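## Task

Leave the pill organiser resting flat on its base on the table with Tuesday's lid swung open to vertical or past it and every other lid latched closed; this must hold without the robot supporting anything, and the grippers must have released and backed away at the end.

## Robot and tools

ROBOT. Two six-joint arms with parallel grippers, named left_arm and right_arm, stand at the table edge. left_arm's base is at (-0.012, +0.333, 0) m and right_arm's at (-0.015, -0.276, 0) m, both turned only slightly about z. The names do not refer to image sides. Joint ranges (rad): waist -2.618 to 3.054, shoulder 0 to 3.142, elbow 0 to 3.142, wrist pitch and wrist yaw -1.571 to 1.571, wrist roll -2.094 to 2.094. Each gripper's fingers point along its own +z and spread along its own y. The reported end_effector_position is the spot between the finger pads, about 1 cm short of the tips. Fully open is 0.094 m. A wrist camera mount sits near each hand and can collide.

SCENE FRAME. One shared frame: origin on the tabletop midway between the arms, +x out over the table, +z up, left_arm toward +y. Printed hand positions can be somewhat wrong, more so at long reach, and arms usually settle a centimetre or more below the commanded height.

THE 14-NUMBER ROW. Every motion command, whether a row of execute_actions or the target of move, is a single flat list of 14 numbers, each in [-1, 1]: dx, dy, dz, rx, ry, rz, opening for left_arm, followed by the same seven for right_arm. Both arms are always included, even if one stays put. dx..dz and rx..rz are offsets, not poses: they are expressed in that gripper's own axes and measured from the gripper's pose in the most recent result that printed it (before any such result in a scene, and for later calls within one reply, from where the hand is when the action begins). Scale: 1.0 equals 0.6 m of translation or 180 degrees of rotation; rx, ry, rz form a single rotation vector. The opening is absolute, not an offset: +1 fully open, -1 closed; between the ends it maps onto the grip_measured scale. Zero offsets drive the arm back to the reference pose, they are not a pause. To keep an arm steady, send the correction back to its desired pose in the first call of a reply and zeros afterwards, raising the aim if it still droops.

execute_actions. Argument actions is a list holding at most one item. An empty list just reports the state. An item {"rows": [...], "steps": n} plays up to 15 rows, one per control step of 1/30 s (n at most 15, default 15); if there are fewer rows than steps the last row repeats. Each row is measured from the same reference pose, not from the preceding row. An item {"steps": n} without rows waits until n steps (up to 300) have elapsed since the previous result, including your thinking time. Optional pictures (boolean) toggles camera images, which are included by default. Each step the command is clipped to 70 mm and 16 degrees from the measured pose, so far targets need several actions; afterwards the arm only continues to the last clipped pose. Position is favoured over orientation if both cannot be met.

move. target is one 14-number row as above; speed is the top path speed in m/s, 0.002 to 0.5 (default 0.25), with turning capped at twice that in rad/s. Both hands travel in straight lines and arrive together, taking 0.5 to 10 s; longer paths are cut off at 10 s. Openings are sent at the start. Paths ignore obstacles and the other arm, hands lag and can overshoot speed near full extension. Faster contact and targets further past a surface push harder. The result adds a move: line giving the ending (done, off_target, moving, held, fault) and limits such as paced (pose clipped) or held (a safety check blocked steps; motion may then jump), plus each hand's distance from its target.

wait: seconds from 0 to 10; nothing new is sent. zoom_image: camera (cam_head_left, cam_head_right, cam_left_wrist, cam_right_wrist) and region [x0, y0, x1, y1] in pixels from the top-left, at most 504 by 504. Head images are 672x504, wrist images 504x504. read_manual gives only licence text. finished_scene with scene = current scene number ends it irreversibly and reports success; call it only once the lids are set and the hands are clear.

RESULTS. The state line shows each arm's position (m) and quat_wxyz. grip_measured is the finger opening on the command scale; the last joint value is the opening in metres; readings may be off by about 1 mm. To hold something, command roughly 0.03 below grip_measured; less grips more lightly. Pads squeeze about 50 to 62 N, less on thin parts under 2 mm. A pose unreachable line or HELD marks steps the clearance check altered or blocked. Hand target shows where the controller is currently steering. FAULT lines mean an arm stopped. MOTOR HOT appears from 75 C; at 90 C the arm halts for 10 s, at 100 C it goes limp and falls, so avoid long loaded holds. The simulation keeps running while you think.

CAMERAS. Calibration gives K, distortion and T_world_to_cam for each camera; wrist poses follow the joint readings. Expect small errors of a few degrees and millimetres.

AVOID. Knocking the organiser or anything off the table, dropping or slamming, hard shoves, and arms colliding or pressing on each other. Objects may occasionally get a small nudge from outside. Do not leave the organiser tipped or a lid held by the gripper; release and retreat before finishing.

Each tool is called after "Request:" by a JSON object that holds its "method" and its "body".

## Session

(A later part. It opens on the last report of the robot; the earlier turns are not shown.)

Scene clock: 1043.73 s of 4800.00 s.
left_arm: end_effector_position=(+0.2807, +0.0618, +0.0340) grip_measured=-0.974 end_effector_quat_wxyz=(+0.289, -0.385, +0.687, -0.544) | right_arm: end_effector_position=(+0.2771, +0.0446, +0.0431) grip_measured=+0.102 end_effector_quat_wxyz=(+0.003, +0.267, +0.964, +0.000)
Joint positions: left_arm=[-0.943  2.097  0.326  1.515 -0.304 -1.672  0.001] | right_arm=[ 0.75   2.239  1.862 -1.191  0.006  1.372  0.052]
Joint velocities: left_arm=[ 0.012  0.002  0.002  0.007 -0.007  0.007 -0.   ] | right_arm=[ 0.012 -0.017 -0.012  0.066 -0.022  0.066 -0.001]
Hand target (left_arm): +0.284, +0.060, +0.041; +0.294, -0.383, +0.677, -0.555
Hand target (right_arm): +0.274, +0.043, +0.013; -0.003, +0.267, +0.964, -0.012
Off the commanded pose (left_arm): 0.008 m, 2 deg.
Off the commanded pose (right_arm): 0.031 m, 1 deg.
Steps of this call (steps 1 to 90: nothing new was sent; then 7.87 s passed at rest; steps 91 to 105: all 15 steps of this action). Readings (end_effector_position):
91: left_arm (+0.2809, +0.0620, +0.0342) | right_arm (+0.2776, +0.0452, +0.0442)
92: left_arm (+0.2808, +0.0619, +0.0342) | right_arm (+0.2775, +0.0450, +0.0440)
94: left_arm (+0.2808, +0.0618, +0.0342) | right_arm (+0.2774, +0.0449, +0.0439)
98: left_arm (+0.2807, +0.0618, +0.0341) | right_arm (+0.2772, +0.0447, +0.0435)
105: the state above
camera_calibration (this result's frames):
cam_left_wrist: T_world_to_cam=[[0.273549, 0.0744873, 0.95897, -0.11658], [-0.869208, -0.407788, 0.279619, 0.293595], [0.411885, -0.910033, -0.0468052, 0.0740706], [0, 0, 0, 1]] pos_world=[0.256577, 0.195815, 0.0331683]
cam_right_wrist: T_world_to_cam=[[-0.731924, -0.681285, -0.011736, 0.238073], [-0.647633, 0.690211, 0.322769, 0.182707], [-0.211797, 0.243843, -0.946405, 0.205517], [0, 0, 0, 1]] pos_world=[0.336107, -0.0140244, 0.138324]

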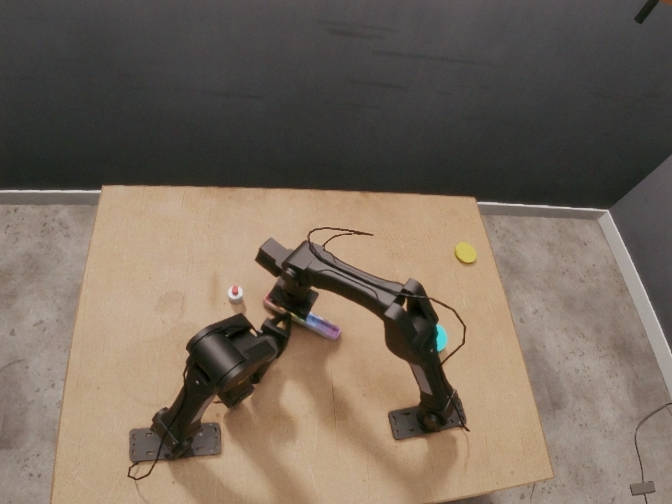

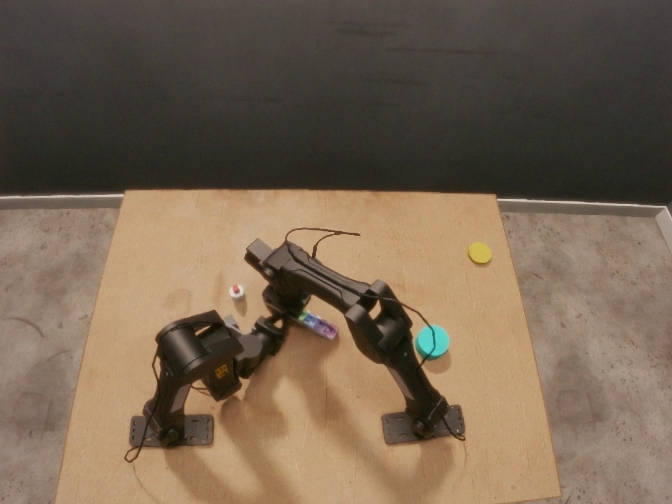

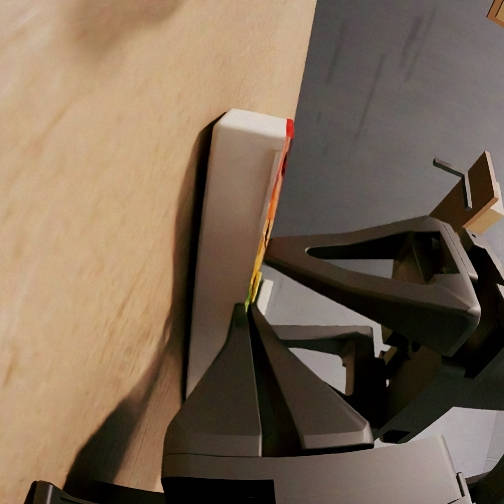

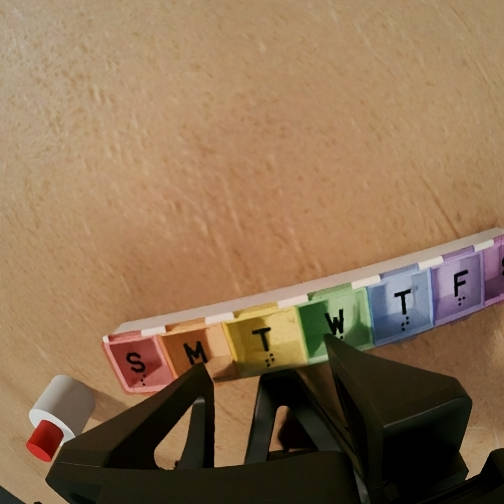

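Request:
{"method": "execute_actions", "body": {"actions": [{"rows":[[0,-0.014,0.004,0.015,0,0,-1,0.002,-0.002,0.052,0,0,0,0.1],[0,-0.014,0.004,0.015,0,0,-1,0.002,-0.002,0.052,0,0,0,0.1],[0,-0.018,0.004,0.02,0,0,-1,0.002,-0.002,0.052,0,0,0,0.1],[0,-0.018,0.004,0.02,0,0,-1,0.002,-0.002,0.052,0,0,0,0.1],[0,-0.022,0.004,0.025,0,0,-1,0.002,-0.002,0.052,0,0,0,0.1],[0,-0.022,0.004,0.025,0,0,-1,0.002,-0.002,0.052,0,0,0,0.1],[0,-0.026,0.004,0.03,0,0,-1,0.002,-0.002,0.052,0,0,0,0.1],[0,-0.026,0.004,0.03,0,0,-1,0.002,-0.002,0.052,0,0,0,0.1],[0,-0.030,0.004,0.035,0,0,-1,0.002,-0.002,0.052,0,0,0,0.1],[0,-0.030,0.004,0.035,0,0,-1,0.002,-0.002,0.052,0,0,0,0.1],[0,-0.034,0.004,0.04,0,0,-1,0.002,-0.002,0.052,0,0,0,0.1]],"steps":15}]}}

Request:
{"method": "zoom_image", "body": {"camera": "cam_left_wrist", "region": [170, 200, 330, 360]}}

Scene clock: 1061.80 s of 4800.00 s.
left_arm: end_effector_position=(+0.2806, +0.0616, +0.0342) grip_measured=-0.974 end_effector_quat_wxyz=(+0.289, -0.384, +0.687, -0.544) | right_arm: end_effector_position=(+0.2768, +0.0444, +0.0435) grip_measured=+0.102 end_effector_quat_wxyz=(+0.008, +0.267, +0.964, +0.009)
Joint positions: left_arm=[-0.943  2.099  0.326  1.518 -0.303 -1.669  0.001] | right_arm=[ 0.75   2.215  1.824 -1.157  0.005  1.372  0.052]
Joint velocities: left_arm=[-0.007 -0.007 -0.007  0.007  0.051 -0.022 -0.   ] | right_arm=[ 0.007  0.002 -0.012 -0.007 -0.081  0.051  0.001]
Hand target (left_arm): +0.287, +0.058, +0.053; +0.306, -0.376, +0.665, -0.568
Hand target (right_arm): +0.274, +0.043, +0.013; +0.002, +0.267, +0.964, -0.001
Off the commanded pose (left_arm): 0.020 m, 7 deg.
Off the commanded pose (right_arm): 0.032 m, 1 deg.
joint sent to its limit (left arm) — the command would take joint 4 (wrist pitch) past its upper limit, so that joint was sent only as far as its limit.
Steps of this call (steps 1 to 90: nothing new was sent; then 14.57 s passed at rest; steps 91 to 105: all 15 steps of this action). Readings (end_effector_position):
91: left_arm (+0.2807, +0.0617, +0.0341) | right_arm (+0.2770, +0.0445, +0.0430)
92: left_arm (+0.2806, +0.0616, +0.0341) | right_arm (+0.2768, +0.0443, +0.0432)
94: left_arm (+0.2806, +0.0616, +0.0342) | right_arm (+0.2768, +0.0444, +0.0434)
98: left_arm (+0.2806, +0.0616, +0.0342) | right_arm (+0.2768, +0.0444, +0.0435)
105: the state above
camera_calibration (this result's frames):
cam_left_wrist: T_world_to_cam=[[0.271573, 0.0738347, 0.959581, -0.116173], [-0.870492, -0.406404, 0.277631, 0.293731], [0.410477, -0.910705, -0.046096, 0.0743089], [0, 0, 0, 1]] pos_world=[0.256738, 0.195625, 0.0333544]
cam_right_wrist: T_world_to_cam=[[-0.731622, -0.680948, -0.0322299, 0.238531], [-0.652038, 0.685197, 0.324579, 0.183918], [-0.198938, 0.258484, -0.945309, 0.201579], [0, 0, 0, 1]] pos_world=[0.334538, -0.0156985, 0.138547]

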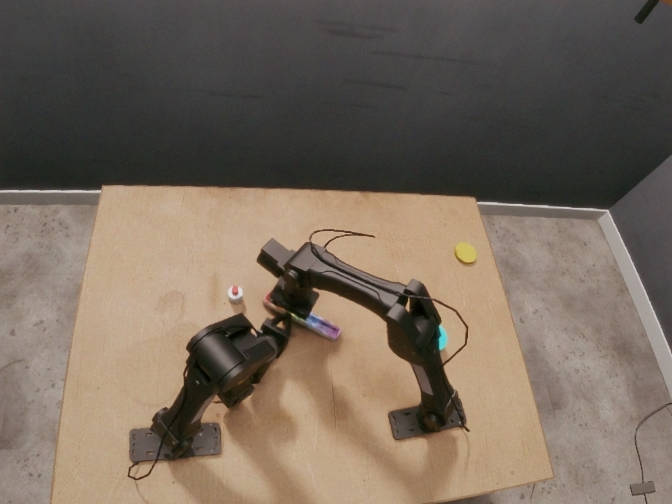

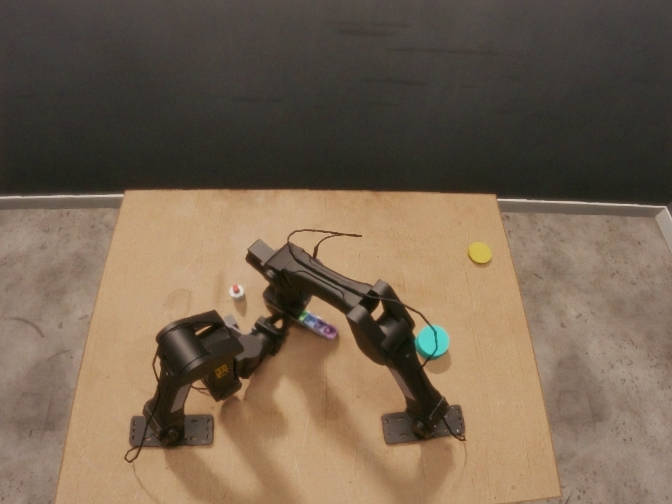

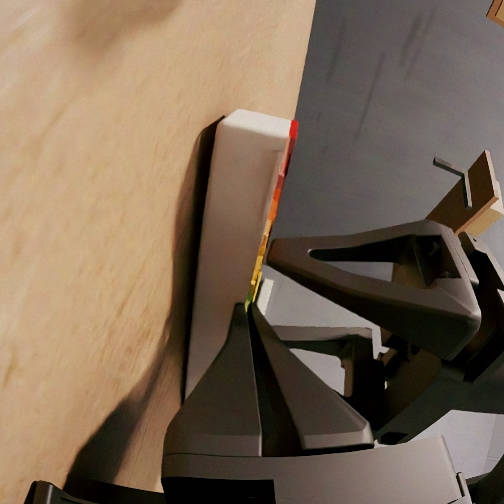

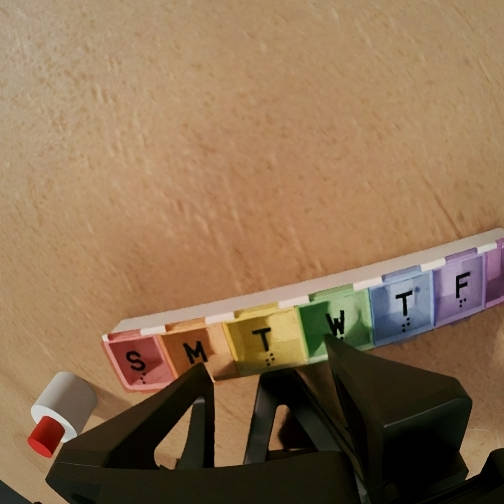

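Region (170, 200, 330, 360) of cam_left_wrist's 504x504 image, scaled by 3.150, with more detail than that image has.

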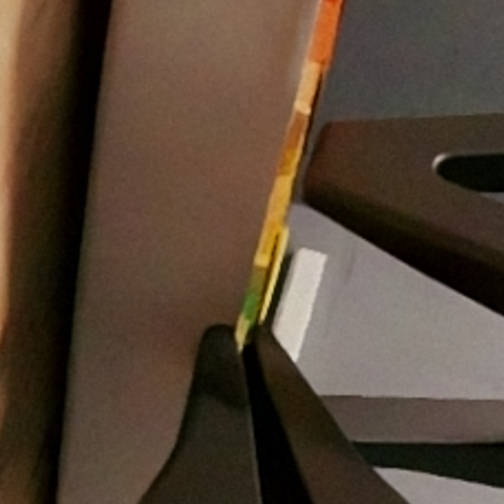

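Request:
{"method": "execute_actions", "body": {"actions": [{"rows":[[0,-0.004,0.002,0.005,0,0,-1,0,0,0.02,0,0,0,0.1],[0,-0.004,0.002,0.005,0,0,-1,0,0,0.0,0,0,0,0.1],[0,-0.004,0.002,0.005,0,0,-1,0,0,-0.02,0,0,0,0.1],[0,-0.004,0.002,0.005,0,0,-1,-0.003,0,-0.03,0,0,0,0.1],[0,-0.004,0.002,0.005,0,0,-1,-0.005,0,-0.035,0,0,0,0.1],[0,-0.004,0.002,0.005,0,0,-1,-0.005,0,-0.035,0,0,0,0.1],[0,-0.004,0.002,0.005,0,0,-1,-0.005,0,-0.035,0,0,0,0.1],[0,-0.004,0.002,0.005,0,0,-1,-0.005,0,-0.035,0,0,0,0.1],[0,-0.004,0.002,0.005,0,0,-1,-0.005,-0.004,-0.035,0,0,0,0.5]],"steps":15}]}}

Scene clock: 1068.87 s of 4800.00 s.
left_arm: end_effector_position=(+0.2806, +0.0615, +0.0341) grip_measured=-0.974 end_effector_quat_wxyz=(+0.289, -0.384, +0.687, -0.544) | right_arm: end_effector_position=(+0.2732, +0.0405, +0.0490) grip_measured=+0.498 end_effector_quat_wxyz=(+0.003, +0.266, +0.964, -0.000)
Joint positions: left_arm=[-0.943  2.099  0.326  1.518 -0.302 -1.67   0.001] | right_arm=[ 0.75   2.211  1.84  -1.198  0.005  1.37   0.07 ]
Joint velocities: left_arm=[-0.007  0.012 -0.007  0.007  0.037  0.007  0.   ] | right_arm=[-0.017 -0.007  0.002  0.022  0.022 -0.022  0.   ]
Hand target (left_arm): +0.282, +0.061, +0.036; +0.292, -0.382, +0.683, -0.550
Hand target (right_arm): +0.277, +0.040, +0.064; +0.008, +0.267, +0.964, +0.009
Off the commanded pose (left_arm): 0.003 m, 1 deg.
Off the commanded pose (right_arm): 0.016 m, 1 deg.
Steps of this call (steps 1 to 90: nothing new was sent; then 3.57 s passed at rest; steps 91 to 105: all 15 steps of this action). Readings (end_effector_position):
91: left_arm (+0.2806, +0.0616, +0.0340) | right_arm (+0.2770, +0.0446, +0.0444)
92: left_arm (+0.2806, +0.0616, +0.0340) | right_arm (+0.2770, +0.0446, +0.0448)
94: left_arm (+0.2806, +0.0615, +0.0340) | right_arm (+0.2767, +0.0443, +0.0458)
98: left_arm (+0.2806, +0.0615, +0.0341) | right_arm (+0.2748, +0.0422, +0.0488)
105: the state above
camera_calibration (this result's frames):
cam_left_wrist: T_world_to_cam=[[0.27209, 0.0738329, 0.959435, -0.116206], [-0.870462, -0.406141, 0.278112, 0.293654], [0.4102, -0.910823, -0.0462381, 0.0743808], [0, 0, 0, 1]] pos_world=[0.256722, 0.195593, 0.0332626]
cam_right_wrist: T_world_to_cam=[[-0.730369, -0.68296, -0.0113132, 0.232121], [-0.649037, 0.688739, 0.323095, 0.181601], [-0.212869, 0.243321, -0.946299, 0.211545], [0, 0, 0, 1]] pos_world=[0.332431, -0.0180196, 0.144136]

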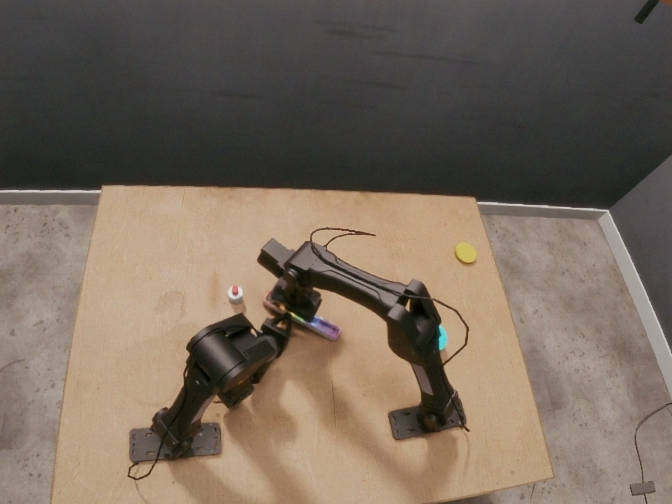

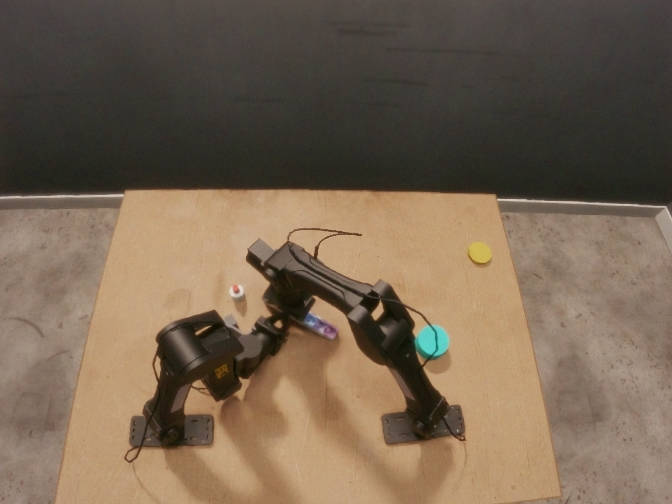

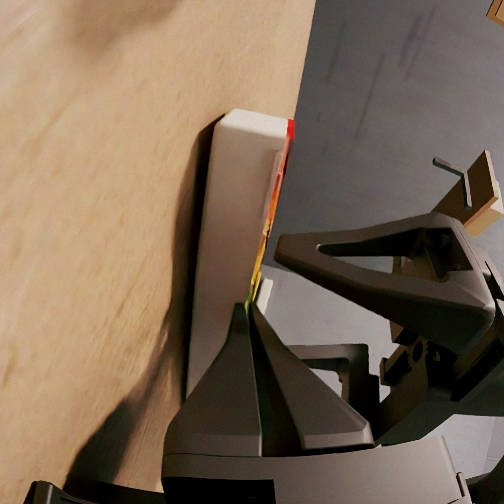

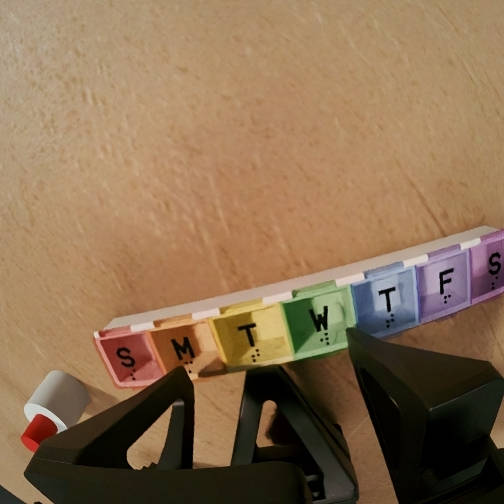

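Request:
{"method": "move", "body": {"target": [0,-0.004,0.002,0.005,0,0,-1,-0.008,0.002,0.008,0,0,0,0.5], "speed": 0.02}}

Request:
{"method": "zoom_image", "body": {"camera": "cam_left_wrist", "region": [170, 200, 330, 360]}}

Scene clock: 1077.97 s of 4800.00 s.
left_arm: end_effector_position=(+0.2806, +0.0615, +0.0341) grip_measured=-0.974 end_effector_quat_wxyz=(+0.288, -0.385, +0.687, -0.545) | right_arm: end_effector_position=(+0.2727, +0.0394, +0.0454) grip_measured=+0.498 end_effector_quat_wxyz=(-0.000, +0.264, +0.965, -0.005)
Joint positions: left_arm=[-0.943  2.099  0.326  1.518 -0.302 -1.672  0.001] | right_arm=[ 0.749  2.22   1.84  -1.2    0.004  1.365  0.07 ]
Joint velocities: left_arm=[-0.007  0.002  0.002  0.022 -0.022 -0.022  0.   ] | right_arm=[ 0.007 -0.002 -0.002  0.051  0.066 -0.007 -0.   ]
Hand target (left_arm): +0.282, +0.061, +0.036; +0.292, -0.382, +0.683, -0.550
Hand target (right_arm): +0.278, +0.039, +0.044; +0.003, +0.266, +0.964, -0.000
Off the commanded pose (left_arm): 0.003 m, 1 deg.
Off the commanded pose (right_arm): 0.005 m, 1 deg.
After step 90, 5.40 s passed at rest.
move: done
camera_calibration (this result's frames):
cam_left_wrist: T_world_to_cam=[[0.273018, 0.07545, 0.959045, -0.116553], [-0.869995, -0.406106, 0.279617, 0.29347], [0.410571, -0.910706, -0.0452333, 0.0742352], [0, 0, 0, 1]] pos_world=[0.25666, 0.19558, 0.0330781]
cam_right_wrist: T_world_to_cam=[[-0.727806, -0.685783, -0.000200033, 0.229823], [-0.649062, 0.68874, 0.32304, 0.183185], [-0.221398, 0.23524, -0.946385, 0.210966], [0, 0, 0, 1]] pos_world=[0.332872, -0.0181854, 0.140525]

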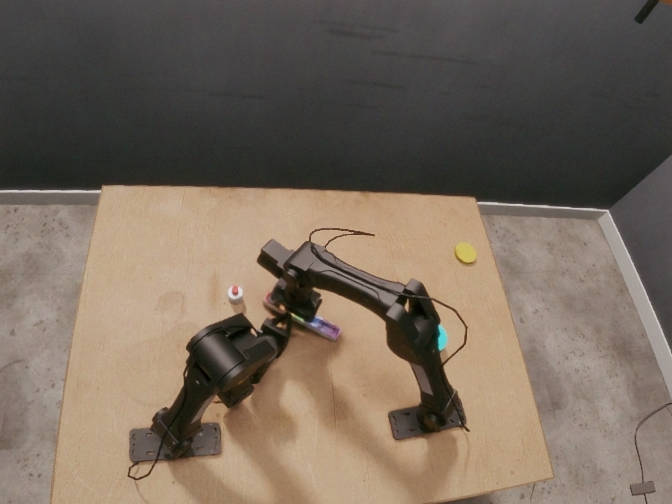

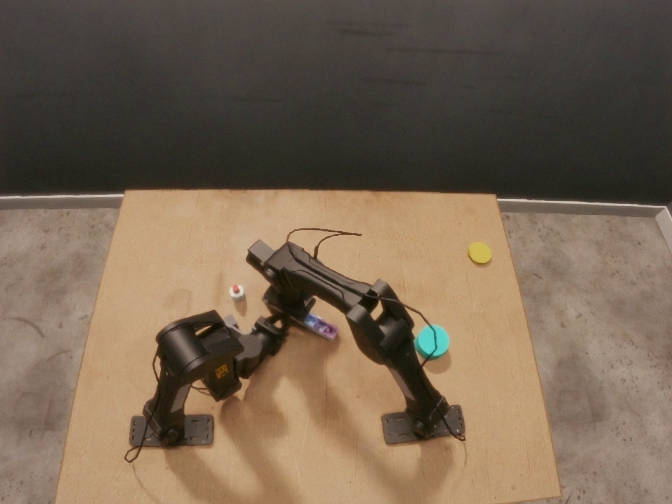

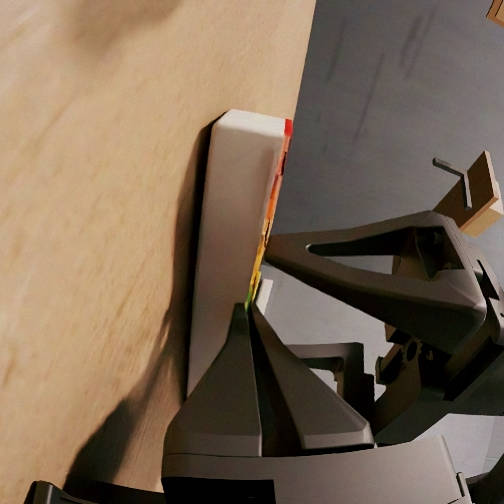

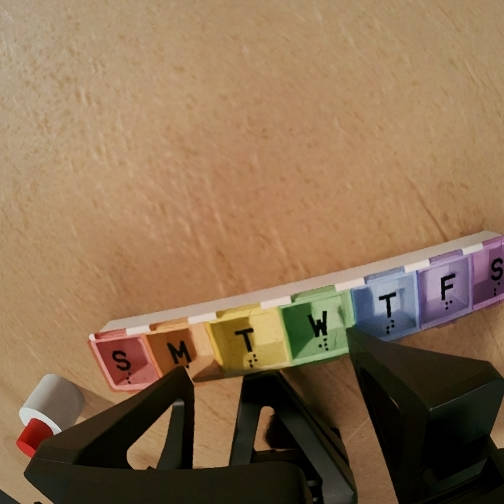

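Region (170, 200, 330, 360) of cam_left_wrist's 504x504 image, scaled by 3.150, with more detail than that image has.

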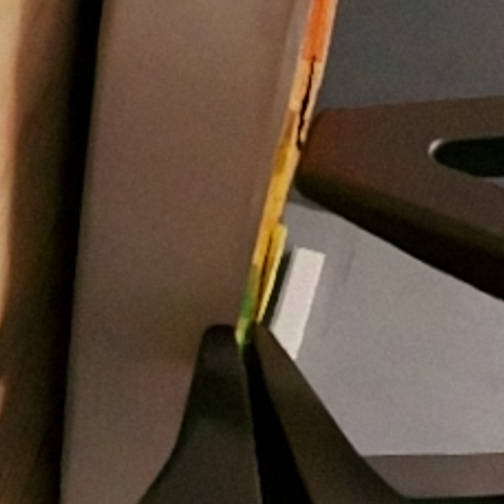

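Request:
{"method": "execute_actions", "body": {"actions": [{"rows":[[0,-0.004,0.002,0.005,0,0,-1,-0.010,0.003,-0.004,0,0,0,0.5],[0,-0.004,0.002,0.005,0,0,-1,-0.012,0.003,-0.004,0,0,0,0.5],[0,-0.004,0.002,0.005,0,0,-1,-0.014,0.003,-0.004,0,0,0,0.5],[0,-0.004,0.002,0.005,0,0,-1,-0.016,0.003,-0.004,0,0,0,0.5],[0,-0.004,0.002,0.005,0,0,-1,-0.018,0.003,-0.004,0,0,0,0.5]],"steps":12}]}}

Scene clock: 1084.33 s of 4800.00 s.
left_arm: end_effector_position=(+0.2806, +0.0615, +0.0341) grip_measured=-0.974 end_effector_quat_wxyz=(+0.288, -0.385, +0.687, -0.545) | right_arm: end_effector_position=(+0.2766, +0.0355, +0.0445) grip_measured=+0.498 end_effector_quat_wxyz=(-0.004, +0.263, +0.965, -0.004)
Joint positions: left_arm=[-0.943  2.099  0.326  1.518 -0.302 -1.672  0.001] | right_arm=[ 0.733  2.222  1.84  -1.2   -0.004  1.347  0.07 ]
Joint velocities: left_arm=[-0.002  0.002 -0.012  0.022 -0.051  0.051 -0.001] | right_arm=[-0.037 -0.007  0.002 -0.11   0.051 -0.022 -0.   ]
Hand target (left_arm): +0.282, +0.061, +0.036; +0.291, -0.382, +0.683, -0.550
Hand target (right_arm): +0.283, +0.035, +0.048; -0.000, +0.264, +0.965, -0.005
Off the commanded pose (left_arm): 0.003 m, 1 deg.
Off the commanded pose (right_arm): 0.007 m, 1 deg.
Steps of this call (steps 1 to 90: nothing new was sent; then 2.97 s passed at rest; steps 91 to 102: all 12 steps of this action). Readings (end_effector_position):
91: left_arm (+0.2806, +0.0615, +0.0341) | right_arm (+0.2728, +0.0393, +0.0454)
92: left_arm (+0.2806, +0.0615, +0.0341) | right_arm (+0.2729, +0.0391, +0.0454)
94: left_arm (+0.2806, +0.0615, +0.0341) | right_arm (+0.2732, +0.0388, +0.0449)
98: left_arm (+0.2806, +0.0615, +0.0341) | right_arm (+0.2750, +0.0371, +0.0449)
102: the state above
camera_calibration (this result's frames):
cam_left_wrist: T_world_to_cam=[[0.273118, 0.0754075, 0.959021, -0.116558], [-0.870125, -0.405768, 0.279706, 0.293428], [0.410232, -0.91086, -0.0452084, 0.0743032], [0, 0, 0, 1]] pos_world=[0.256672, 0.195533, 0.0330666]
cam_right_wrist: T_world_to_cam=[[-0.727068, -0.686561, 0.00265207, 0.229733], [-0.647231, 0.686696, 0.330971, 0.18791], [-0.229053, 0.238922, -0.943637, 0.213728], [0, 0, 0, 1]] pos_world=[0.337607, -0.0223752, 0.138879]

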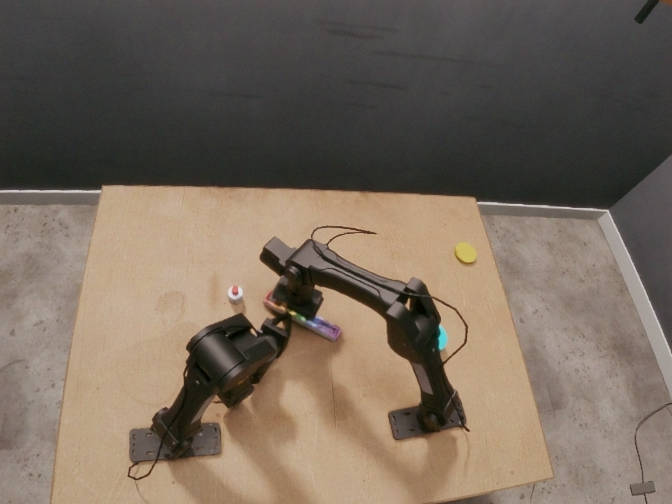

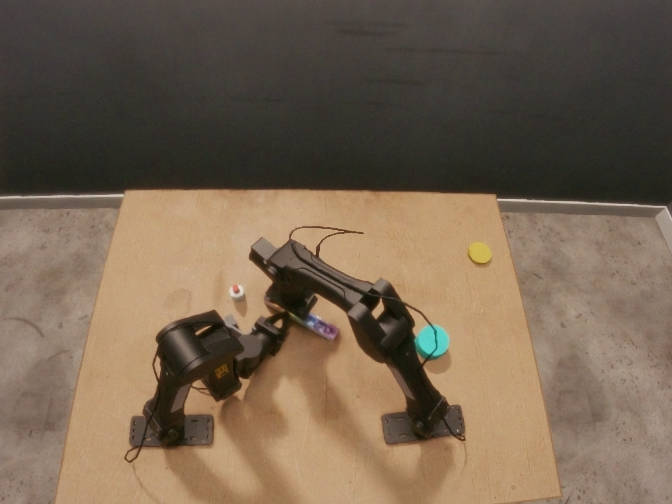

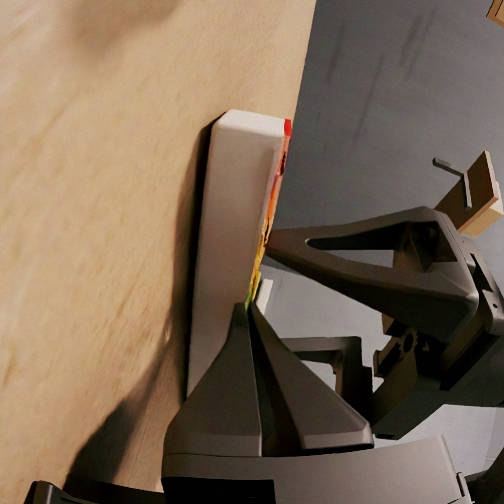

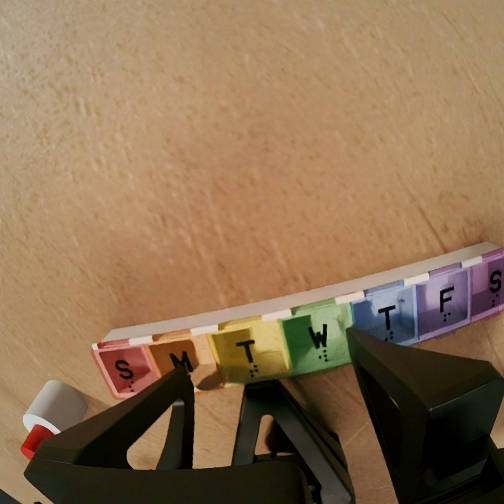

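Request:
{"method": "execute_actions", "body": {"actions": [{"rows":[[0,-0.006,0.002,0.005,0,0,-1,0,0.002,0.004,0,0,0,0.5],[0,-0.006,0.002,0.005,0,0,-1,0,0.002,0.008,0,0,0,0.5],[0,-0.006,0.002,0.005,0,0,-1,0,0.002,0.012,0,0,0,0.5],[0,-0.006,0.002,0.005,0,0,-1,0,0.002,0.016,0,0,0,0.5],[0,-0.006,0.002,0.005,0,0,-1,0,0.002,0.020,0,0,0,0.5],[0,-0.006,0.002,0.005,0,0,-1,0,0.002,0.022,0,0,0,0.5],[0,-0.006,0.002,0.005,0,0,-1,0,0.002,0.024,0,0,0,0.5],[0,-0.006,0.002,0.005,0,0,-1,0,0.002,0.026,0,0,0,0.5],[0,-0.006,0.002,0.005,0,0,-1,0,0.002,0.028,0,0,0,0.5],[0,-0.006,0.002,0.005,0,0,-1,0,0.002,0.030,0,0,0,0.5]],"steps":15}]}}

Request:
{"method": "zoom_image", "body": {"camera": "cam_left_wrist", "region": [170, 200, 330, 360]}}

Scene clock: 1091.00 s of 4800.00 s.
left_arm: end_effector_position=(+0.2805, +0.0615, +0.0340) grip_measured=-0.975 end_effector_quat_wxyz=(+0.289, -0.384, +0.687, -0.544) | right_arm: end_effector_position=(+0.2791, +0.0379, +0.0434) grip_measured=+0.498 end_effector_quat_wxyz=(-0.001, +0.263, +0.965, +0.002)
Joint positions: left_arm=[-0.943  2.099  0.326  1.518 -0.302 -1.671  0.001] | right_arm=[ 0.732  2.223  1.837 -1.182 -0.004  1.346  0.07 ]
Joint velocities: left_arm=[-0.002 -0.002 -0.017  0.081  0.081 -0.037  0.   ] | right_arm=[-0.007  0.002  0.017  0.037  0.051  0.007 -0.   ]
Hand target (left_arm): +0.282, +0.060, +0.037; +0.291, -0.382, +0.683, -0.550
Hand target (right_arm): +0.277, +0.036, +0.027; -0.004, +0.264, +0.965, -0.004
Off the commanded pose (left_arm): 0.004 m, 1 deg.
Off the commanded pose (right_arm): 0.017 m, 1 deg.
Steps of this call (steps 1 to 90: nothing new was sent; then 3.17 s passed at rest; steps 91 to 105: all 15 steps of this action). Readings (end_effector_position):
91: left_arm (+0.2806, +0.0615, +0.0341) | right_arm (+0.2767, +0.0354, +0.0445)
92: left_arm (+0.2806, +0.0615, +0.0341) | right_arm (+0.2768, +0.0355, +0.0445)
94: left_arm (+0.2806, +0.0615, +0.0341) | right_arm (+0.2771, +0.0357, +0.0445)
98: left_arm (+0.2806, +0.0615, +0.0341) | right_arm (+0.2788, +0.0376, +0.0442)
105: the state above
camera_calibration (this result's frames):
cam_left_wrist: T_world_to_cam=[[0.272978, 0.0744777, 0.959133, -0.116377], [-0.870244, -0.405865, 0.279195, 0.293504], [0.410072, -0.910894, -0.0459782, 0.0743946], [0, 0, 0, 1]] pos_world=[0.256682, 0.195556, 0.0330969]
cam_right_wrist: T_world_to_cam=[[-0.726766, -0.686796, -0.0110615, 0.233697], [-0.650617, 0.683139, 0.331691, 0.189285], [-0.220248, 0.248259, -0.943323, 0.209871], [0, 0, 0, 1]] pos_world=[0.339219, -0.0209084, 0.137777]

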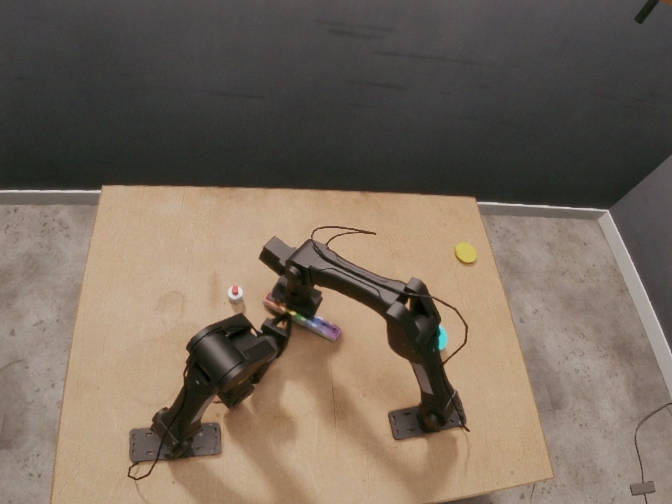

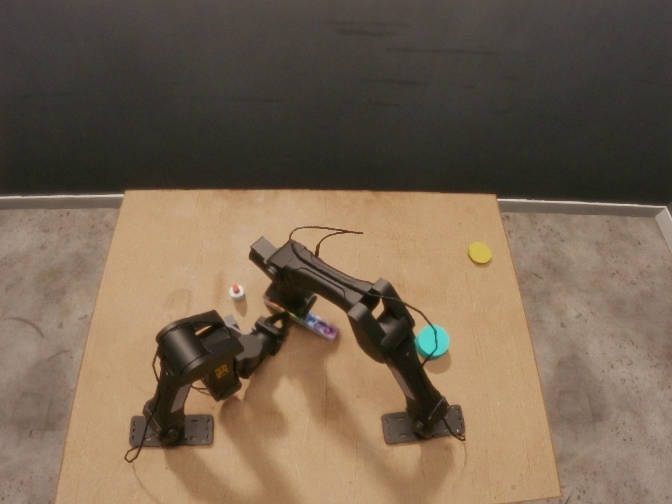

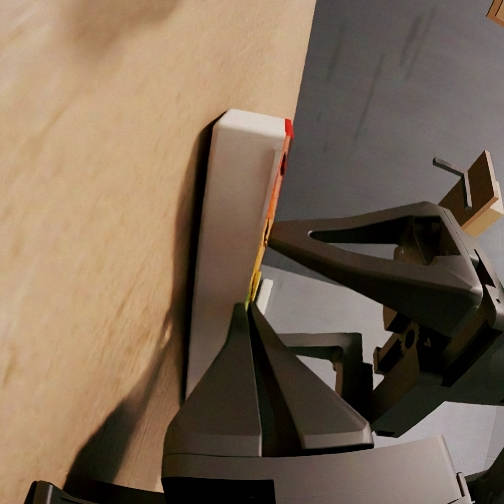

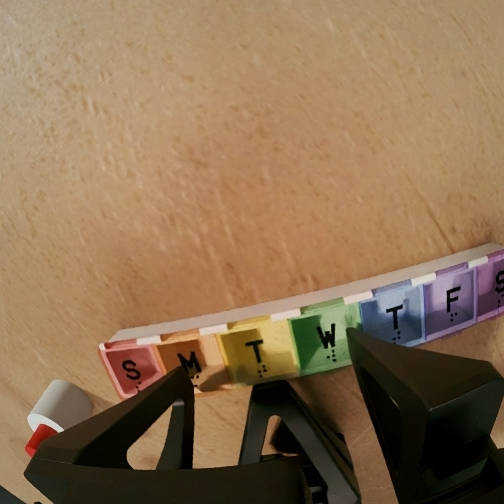

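Region (170, 200, 330, 360) of cam_left_wrist's 504x504 image, scaled by 3.150, with more detail than that image has.

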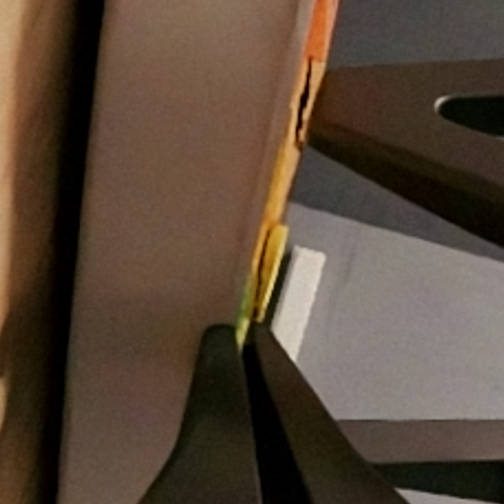

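Request:
{"method": "execute_actions", "body": {"actions": [{"rows":[[0,-0.006,0.002,0.005,0,0,-1,0,-0.004,0.030,0,0,0,0.5],[0,-0.006,0.002,0.005,0,0,-1,0,-0.004,0.033,0,0,0,0.5],[0,-0.006,0.002,0.005,0,0,-1,0,-0.004,0.036,0,0,0,0.5],[0,-0.006,0.002,0.005,0,0,-1,0,-0.004,0.039,0,0,0,0.5],[0,-0.006,0.002,0.005,0,0,-1,0,-0.004,0.042,0,0,0,0.5],[0,-0.006,0.002,0.005,0,0,-1,0,-0.004,0.045,0,0,0,0.5],[0,-0.006,0.002,0.005,0,0,-1,0,-0.004,0.048,0,0,0,0.5],[0,-0.006,0.002,0.005,0,0,-1,0,-0.004,0.051,0,0,0,0.5],[0,-0.006,0.002,0.005,0,0,-1,0,-0.004,0.054,0,0,0,0.5],[0,-0.006,0.002,0.005,0,0,-1,0,-0.004,0.057,0,0,0,0.5],[0,-0.006,0.002,0.005,0,0,-1,0,-0.004,0.060,0,0,0,0.5]],"steps":15}]}}

Request:
{"method": "zoom_image", "body": {"camera": "cam_left_wrist", "region": [170, 200, 330, 360]}}

Scene clock: 1099.97 s of 4800.00 s.
left_arm: end_effector_position=(+0.2805, +0.0615, +0.0338) grip_measured=-0.975 end_effector_quat_wxyz=(+0.289, -0.384, +0.688, -0.544) | right_arm: end_effector_position=(+0.2787, +0.0375, +0.0430) grip_measured=+0.498 end_effector_quat_wxyz=(+0.005, +0.263, +0.965, +0.013)
Joint positions: left_arm=[-0.943  2.099  0.326  1.517 -0.301 -1.67   0.001] | right_arm=[ 0.732  2.194  1.788 -1.136 -0.004  1.346  0.07 ]
Joint velocities: left_arm=[ 0.002 -0.017 -0.027  0.051 -0.007  0.066  0.   ] | right_arm=[-0.017 -0.007  0.007 -0.007  0.037 -0.022 -0.   ]
Hand target (left_arm): +0.282, +0.060, +0.037; +0.292, -0.382, +0.683, -0.550
Hand target (right_arm): +0.276, +0.035, +0.009; -0.002, +0.263, +0.965, +0.001
Off the commanded pose (left_arm): 0.004 m, 1 deg.
Off the commanded pose (right_arm): 0.036 m, 1 deg.
Steps of this call (steps 1 to 90: nothing new was sent; then 5.47 s passed at rest; steps 91 to 105: all 15 steps of this action). Readings (end_effector_position):
91: left_arm (+0.2805, +0.0615, +0.0339) | right_arm (+0.2789, +0.0377, +0.0431)
92: left_arm (+0.2805, +0.0615, +0.0339) | right_arm (+0.2789, +0.0376, +0.0431)
94: left_arm (+0.2805, +0.0615, +0.0339) | right_arm (+0.2788, +0.0376, +0.0432)
98: left_arm (+0.2805, +0.0615, +0.0339) | right_arm (+0.2787, +0.0375, +0.0430)
105: the state above
camera_calibration (this result's frames):
cam_left_wrist: T_world_to_cam=[[0.273168, 0.0732225, 0.959176, -0.11616], [-0.870425, -0.405705, 0.278863, 0.293541], [0.409561, -0.911067, -0.0470909, 0.0745869], [0, 0, 0, 1]] pos_world=[0.256688, 0.19555, 0.0330723]
cam_right_wrist: T_world_to_cam=[[-0.726348, -0.686354, -0.0365716, 0.234071], [-0.65645, 0.676966, 0.332851, 0.19125], [-0.203696, 0.265773, -0.94227, 0.204209], [0, 0, 0, 1]] pos_world=[0.33716, -0.023087, 0.137323]

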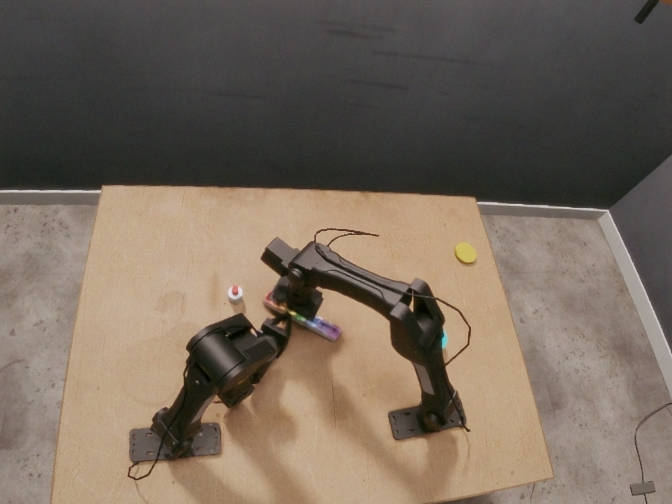

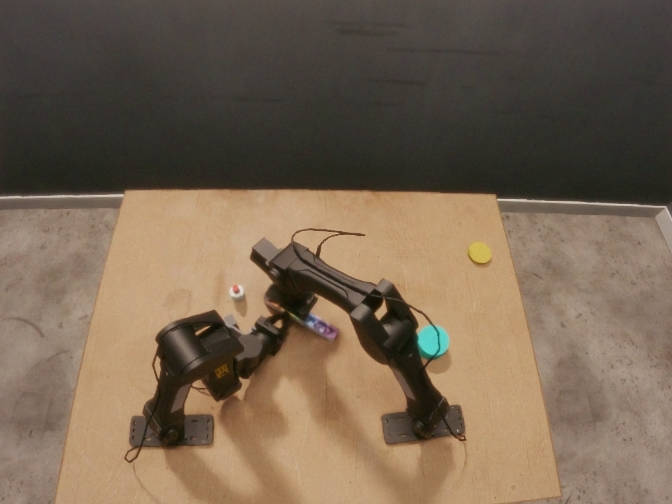

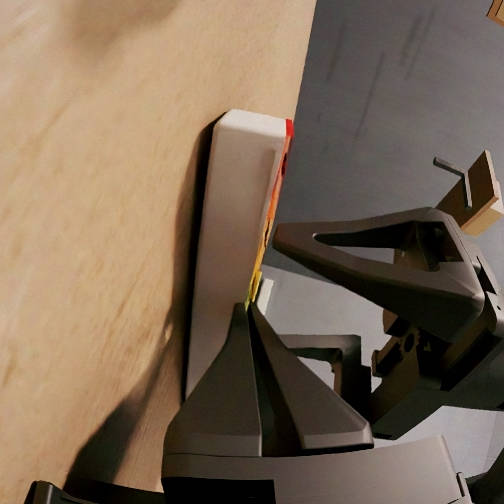

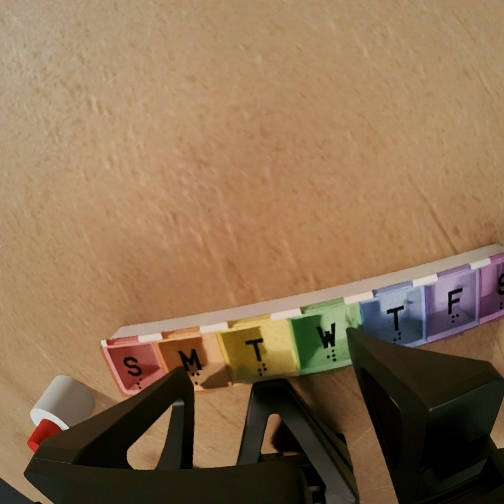

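Region (170, 200, 330, 360) of cam_left_wrist's 504x504 image, scaled by 3.150, with more detail than that image has.

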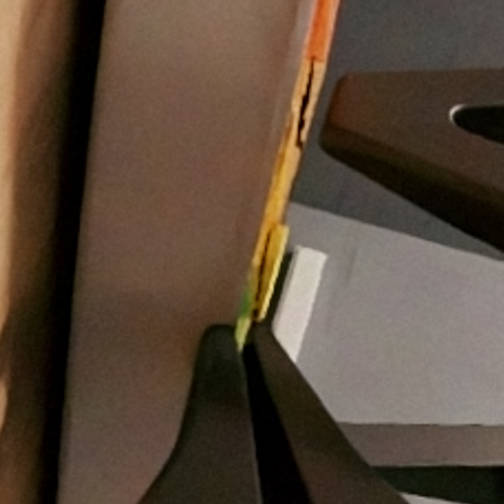

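Request:
{"method": "execute_actions", "body": {"actions": [{"rows":[[0,-0.010,0.003,0.005,0,0,-1,0,-0.002,0.045,0.015,0,0,0.5],[0,-0.014,0.003,0.005,0,0,-1,0,-0.002,0.045,0.015,0,0,0.5],[0,-0.018,0.003,0.005,0,0,-1,0,-0.002,0.045,0.015,0,0,0.5],[0,-0.022,0.003,0.005,0,0,-1,0,-0.002,0.045,0.015,0,0,0.5],[0,-0.025,0.003,0.005,0,0,-1,0,-0.002,0.045,0.015,0,0,0.5],[0,-0.028,0.003,0.005,0,0,-1,0,-0.002,0.045,0.015,0,0,0.5],[0,-0.031,0.003,0.005,0,0,-1,0,-0.002,0.045,0.015,0,0,0.5],[0,-0.034,0.003,0.005,0,0,-1,0,-0.002,0.045,0.015,0,0,0.5],[0,-0.037,0.003,0.005,0,0,-1,0,-0.002,0.045,0.015,0,0,0.5],[0,-0.040,0.003,0.005,0,0,-1,0,-0.002,0.045,0.015,0,0,0.5]],"steps":15}]}}

Request:
{"method": "zoom_image", "body": {"camera": "cam_left_wrist", "region": [170, 200, 330, 360]}}

Scene clock: 1111.53 s of 4800.00 s.
left_arm: end_effector_position=(+0.2778, +0.0622, +0.0313) grip_measured=-0.975 end_effector_quat_wxyz=(+0.279, -0.388, +0.706, -0.522) | right_arm: end_effector_position=(+0.2760, +0.0386, +0.0408) grip_measured=+0.498 end_effector_quat_wxyz=(+0.001, +0.263, +0.965, +0.012)
Joint positions: left_arm=[-0.943  2.016  0.326  1.372 -0.292 -1.676  0.001] | right_arm=[ 0.737  2.199  1.787 -1.138 -0.009  1.35   0.07 ]
Joint velocities: left_arm=[ 0.002 -0.042 -0.017 -0.066 -0.066 -0.051 -0.   ] | right_arm=[ 0.002 -0.012 -0.007  0.051  0.022  0.037 -0.   ]
Hand target (left_arm): +0.287, +0.058, +0.057; +0.292, -0.382, +0.683, -0.550
Hand target (right_arm): +0.278, +0.037, +0.017; -0.001, +0.263, +0.965, -0.009
Off the commanded pose (left_arm): 0.027 m, 4 deg.
Off the commanded pose (right_arm): 0.025 m, 2 deg.
Steps of this call (steps 1 to 90: nothing new was sent; then 8.07 s passed at rest; steps 91 to 105: all 15 steps of this action). Readings (end_effector_position):
91: left_arm (+0.2804, +0.0615, +0.0336) | right_arm (+0.2785, +0.0373, +0.0429)
92: left_arm (+0.2804, +0.0615, +0.0335) | right_arm (+0.2785, +0.0373, +0.0429)
94: left_arm (+0.2802, +0.0614, +0.0335) | right_arm (+0.2785, +0.0374, +0.0429)
98: left_arm (+0.2791, +0.0617, +0.0316) | right_arm (+0.2769, +0.0383, +0.0410)
105: the state above
camera_calibration (this result's frames):
cam_left_wrist: T_world_to_cam=[[0.316041, 0.0320933, 0.948203, -0.122083], [-0.860384, -0.411485, 0.300698, 0.289141], [0.399822, -0.910851, -0.102433, 0.0806696], [0, 0, 0, 1]] pos_world=[0.255102, 0.196373, 0.0370789]
cam_right_wrist: T_world_to_cam=[[-0.72628, -0.686771, -0.0293778, 0.232558], [-0.653889, 0.677062, 0.337662, 0.188512], [-0.212006, 0.264447, -0.940809, 0.203597], [0, 0, 0, 1]] pos_world=[0.335332, -0.0217606, 0.134724]

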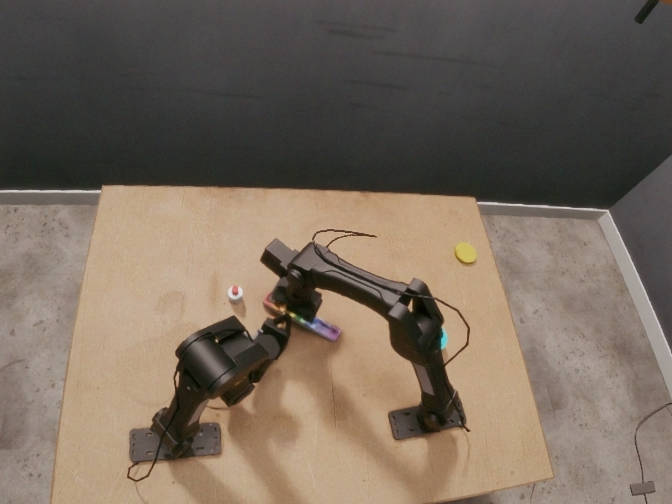

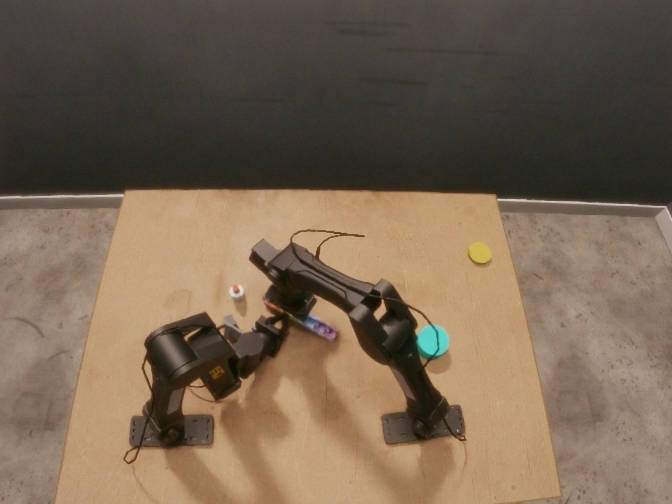

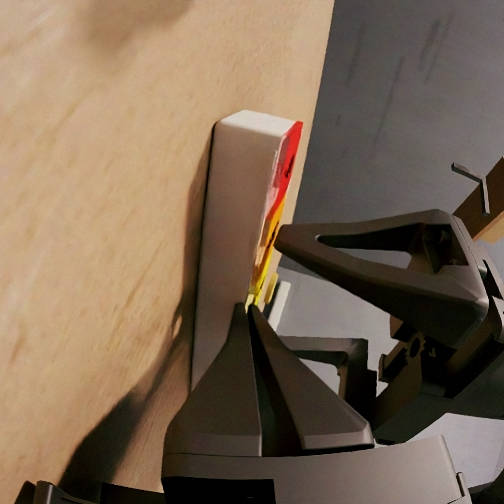

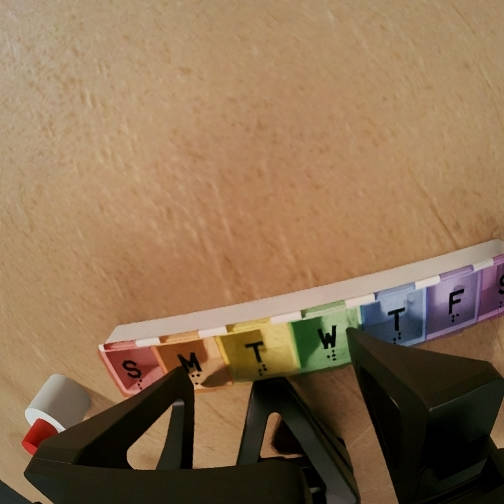

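Region (170, 200, 330, 360) of cam_left_wrist's 504x504 image, scaled by 3.150, with more detail than that image has.

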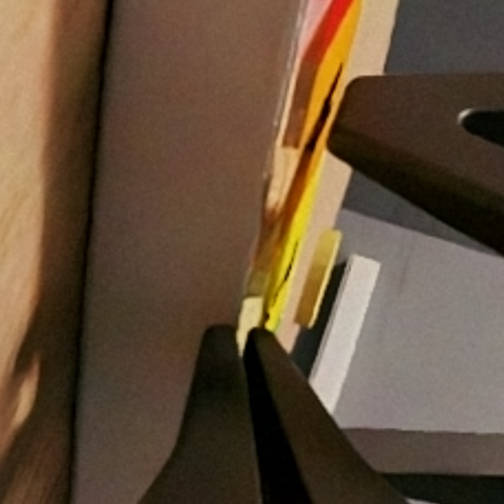

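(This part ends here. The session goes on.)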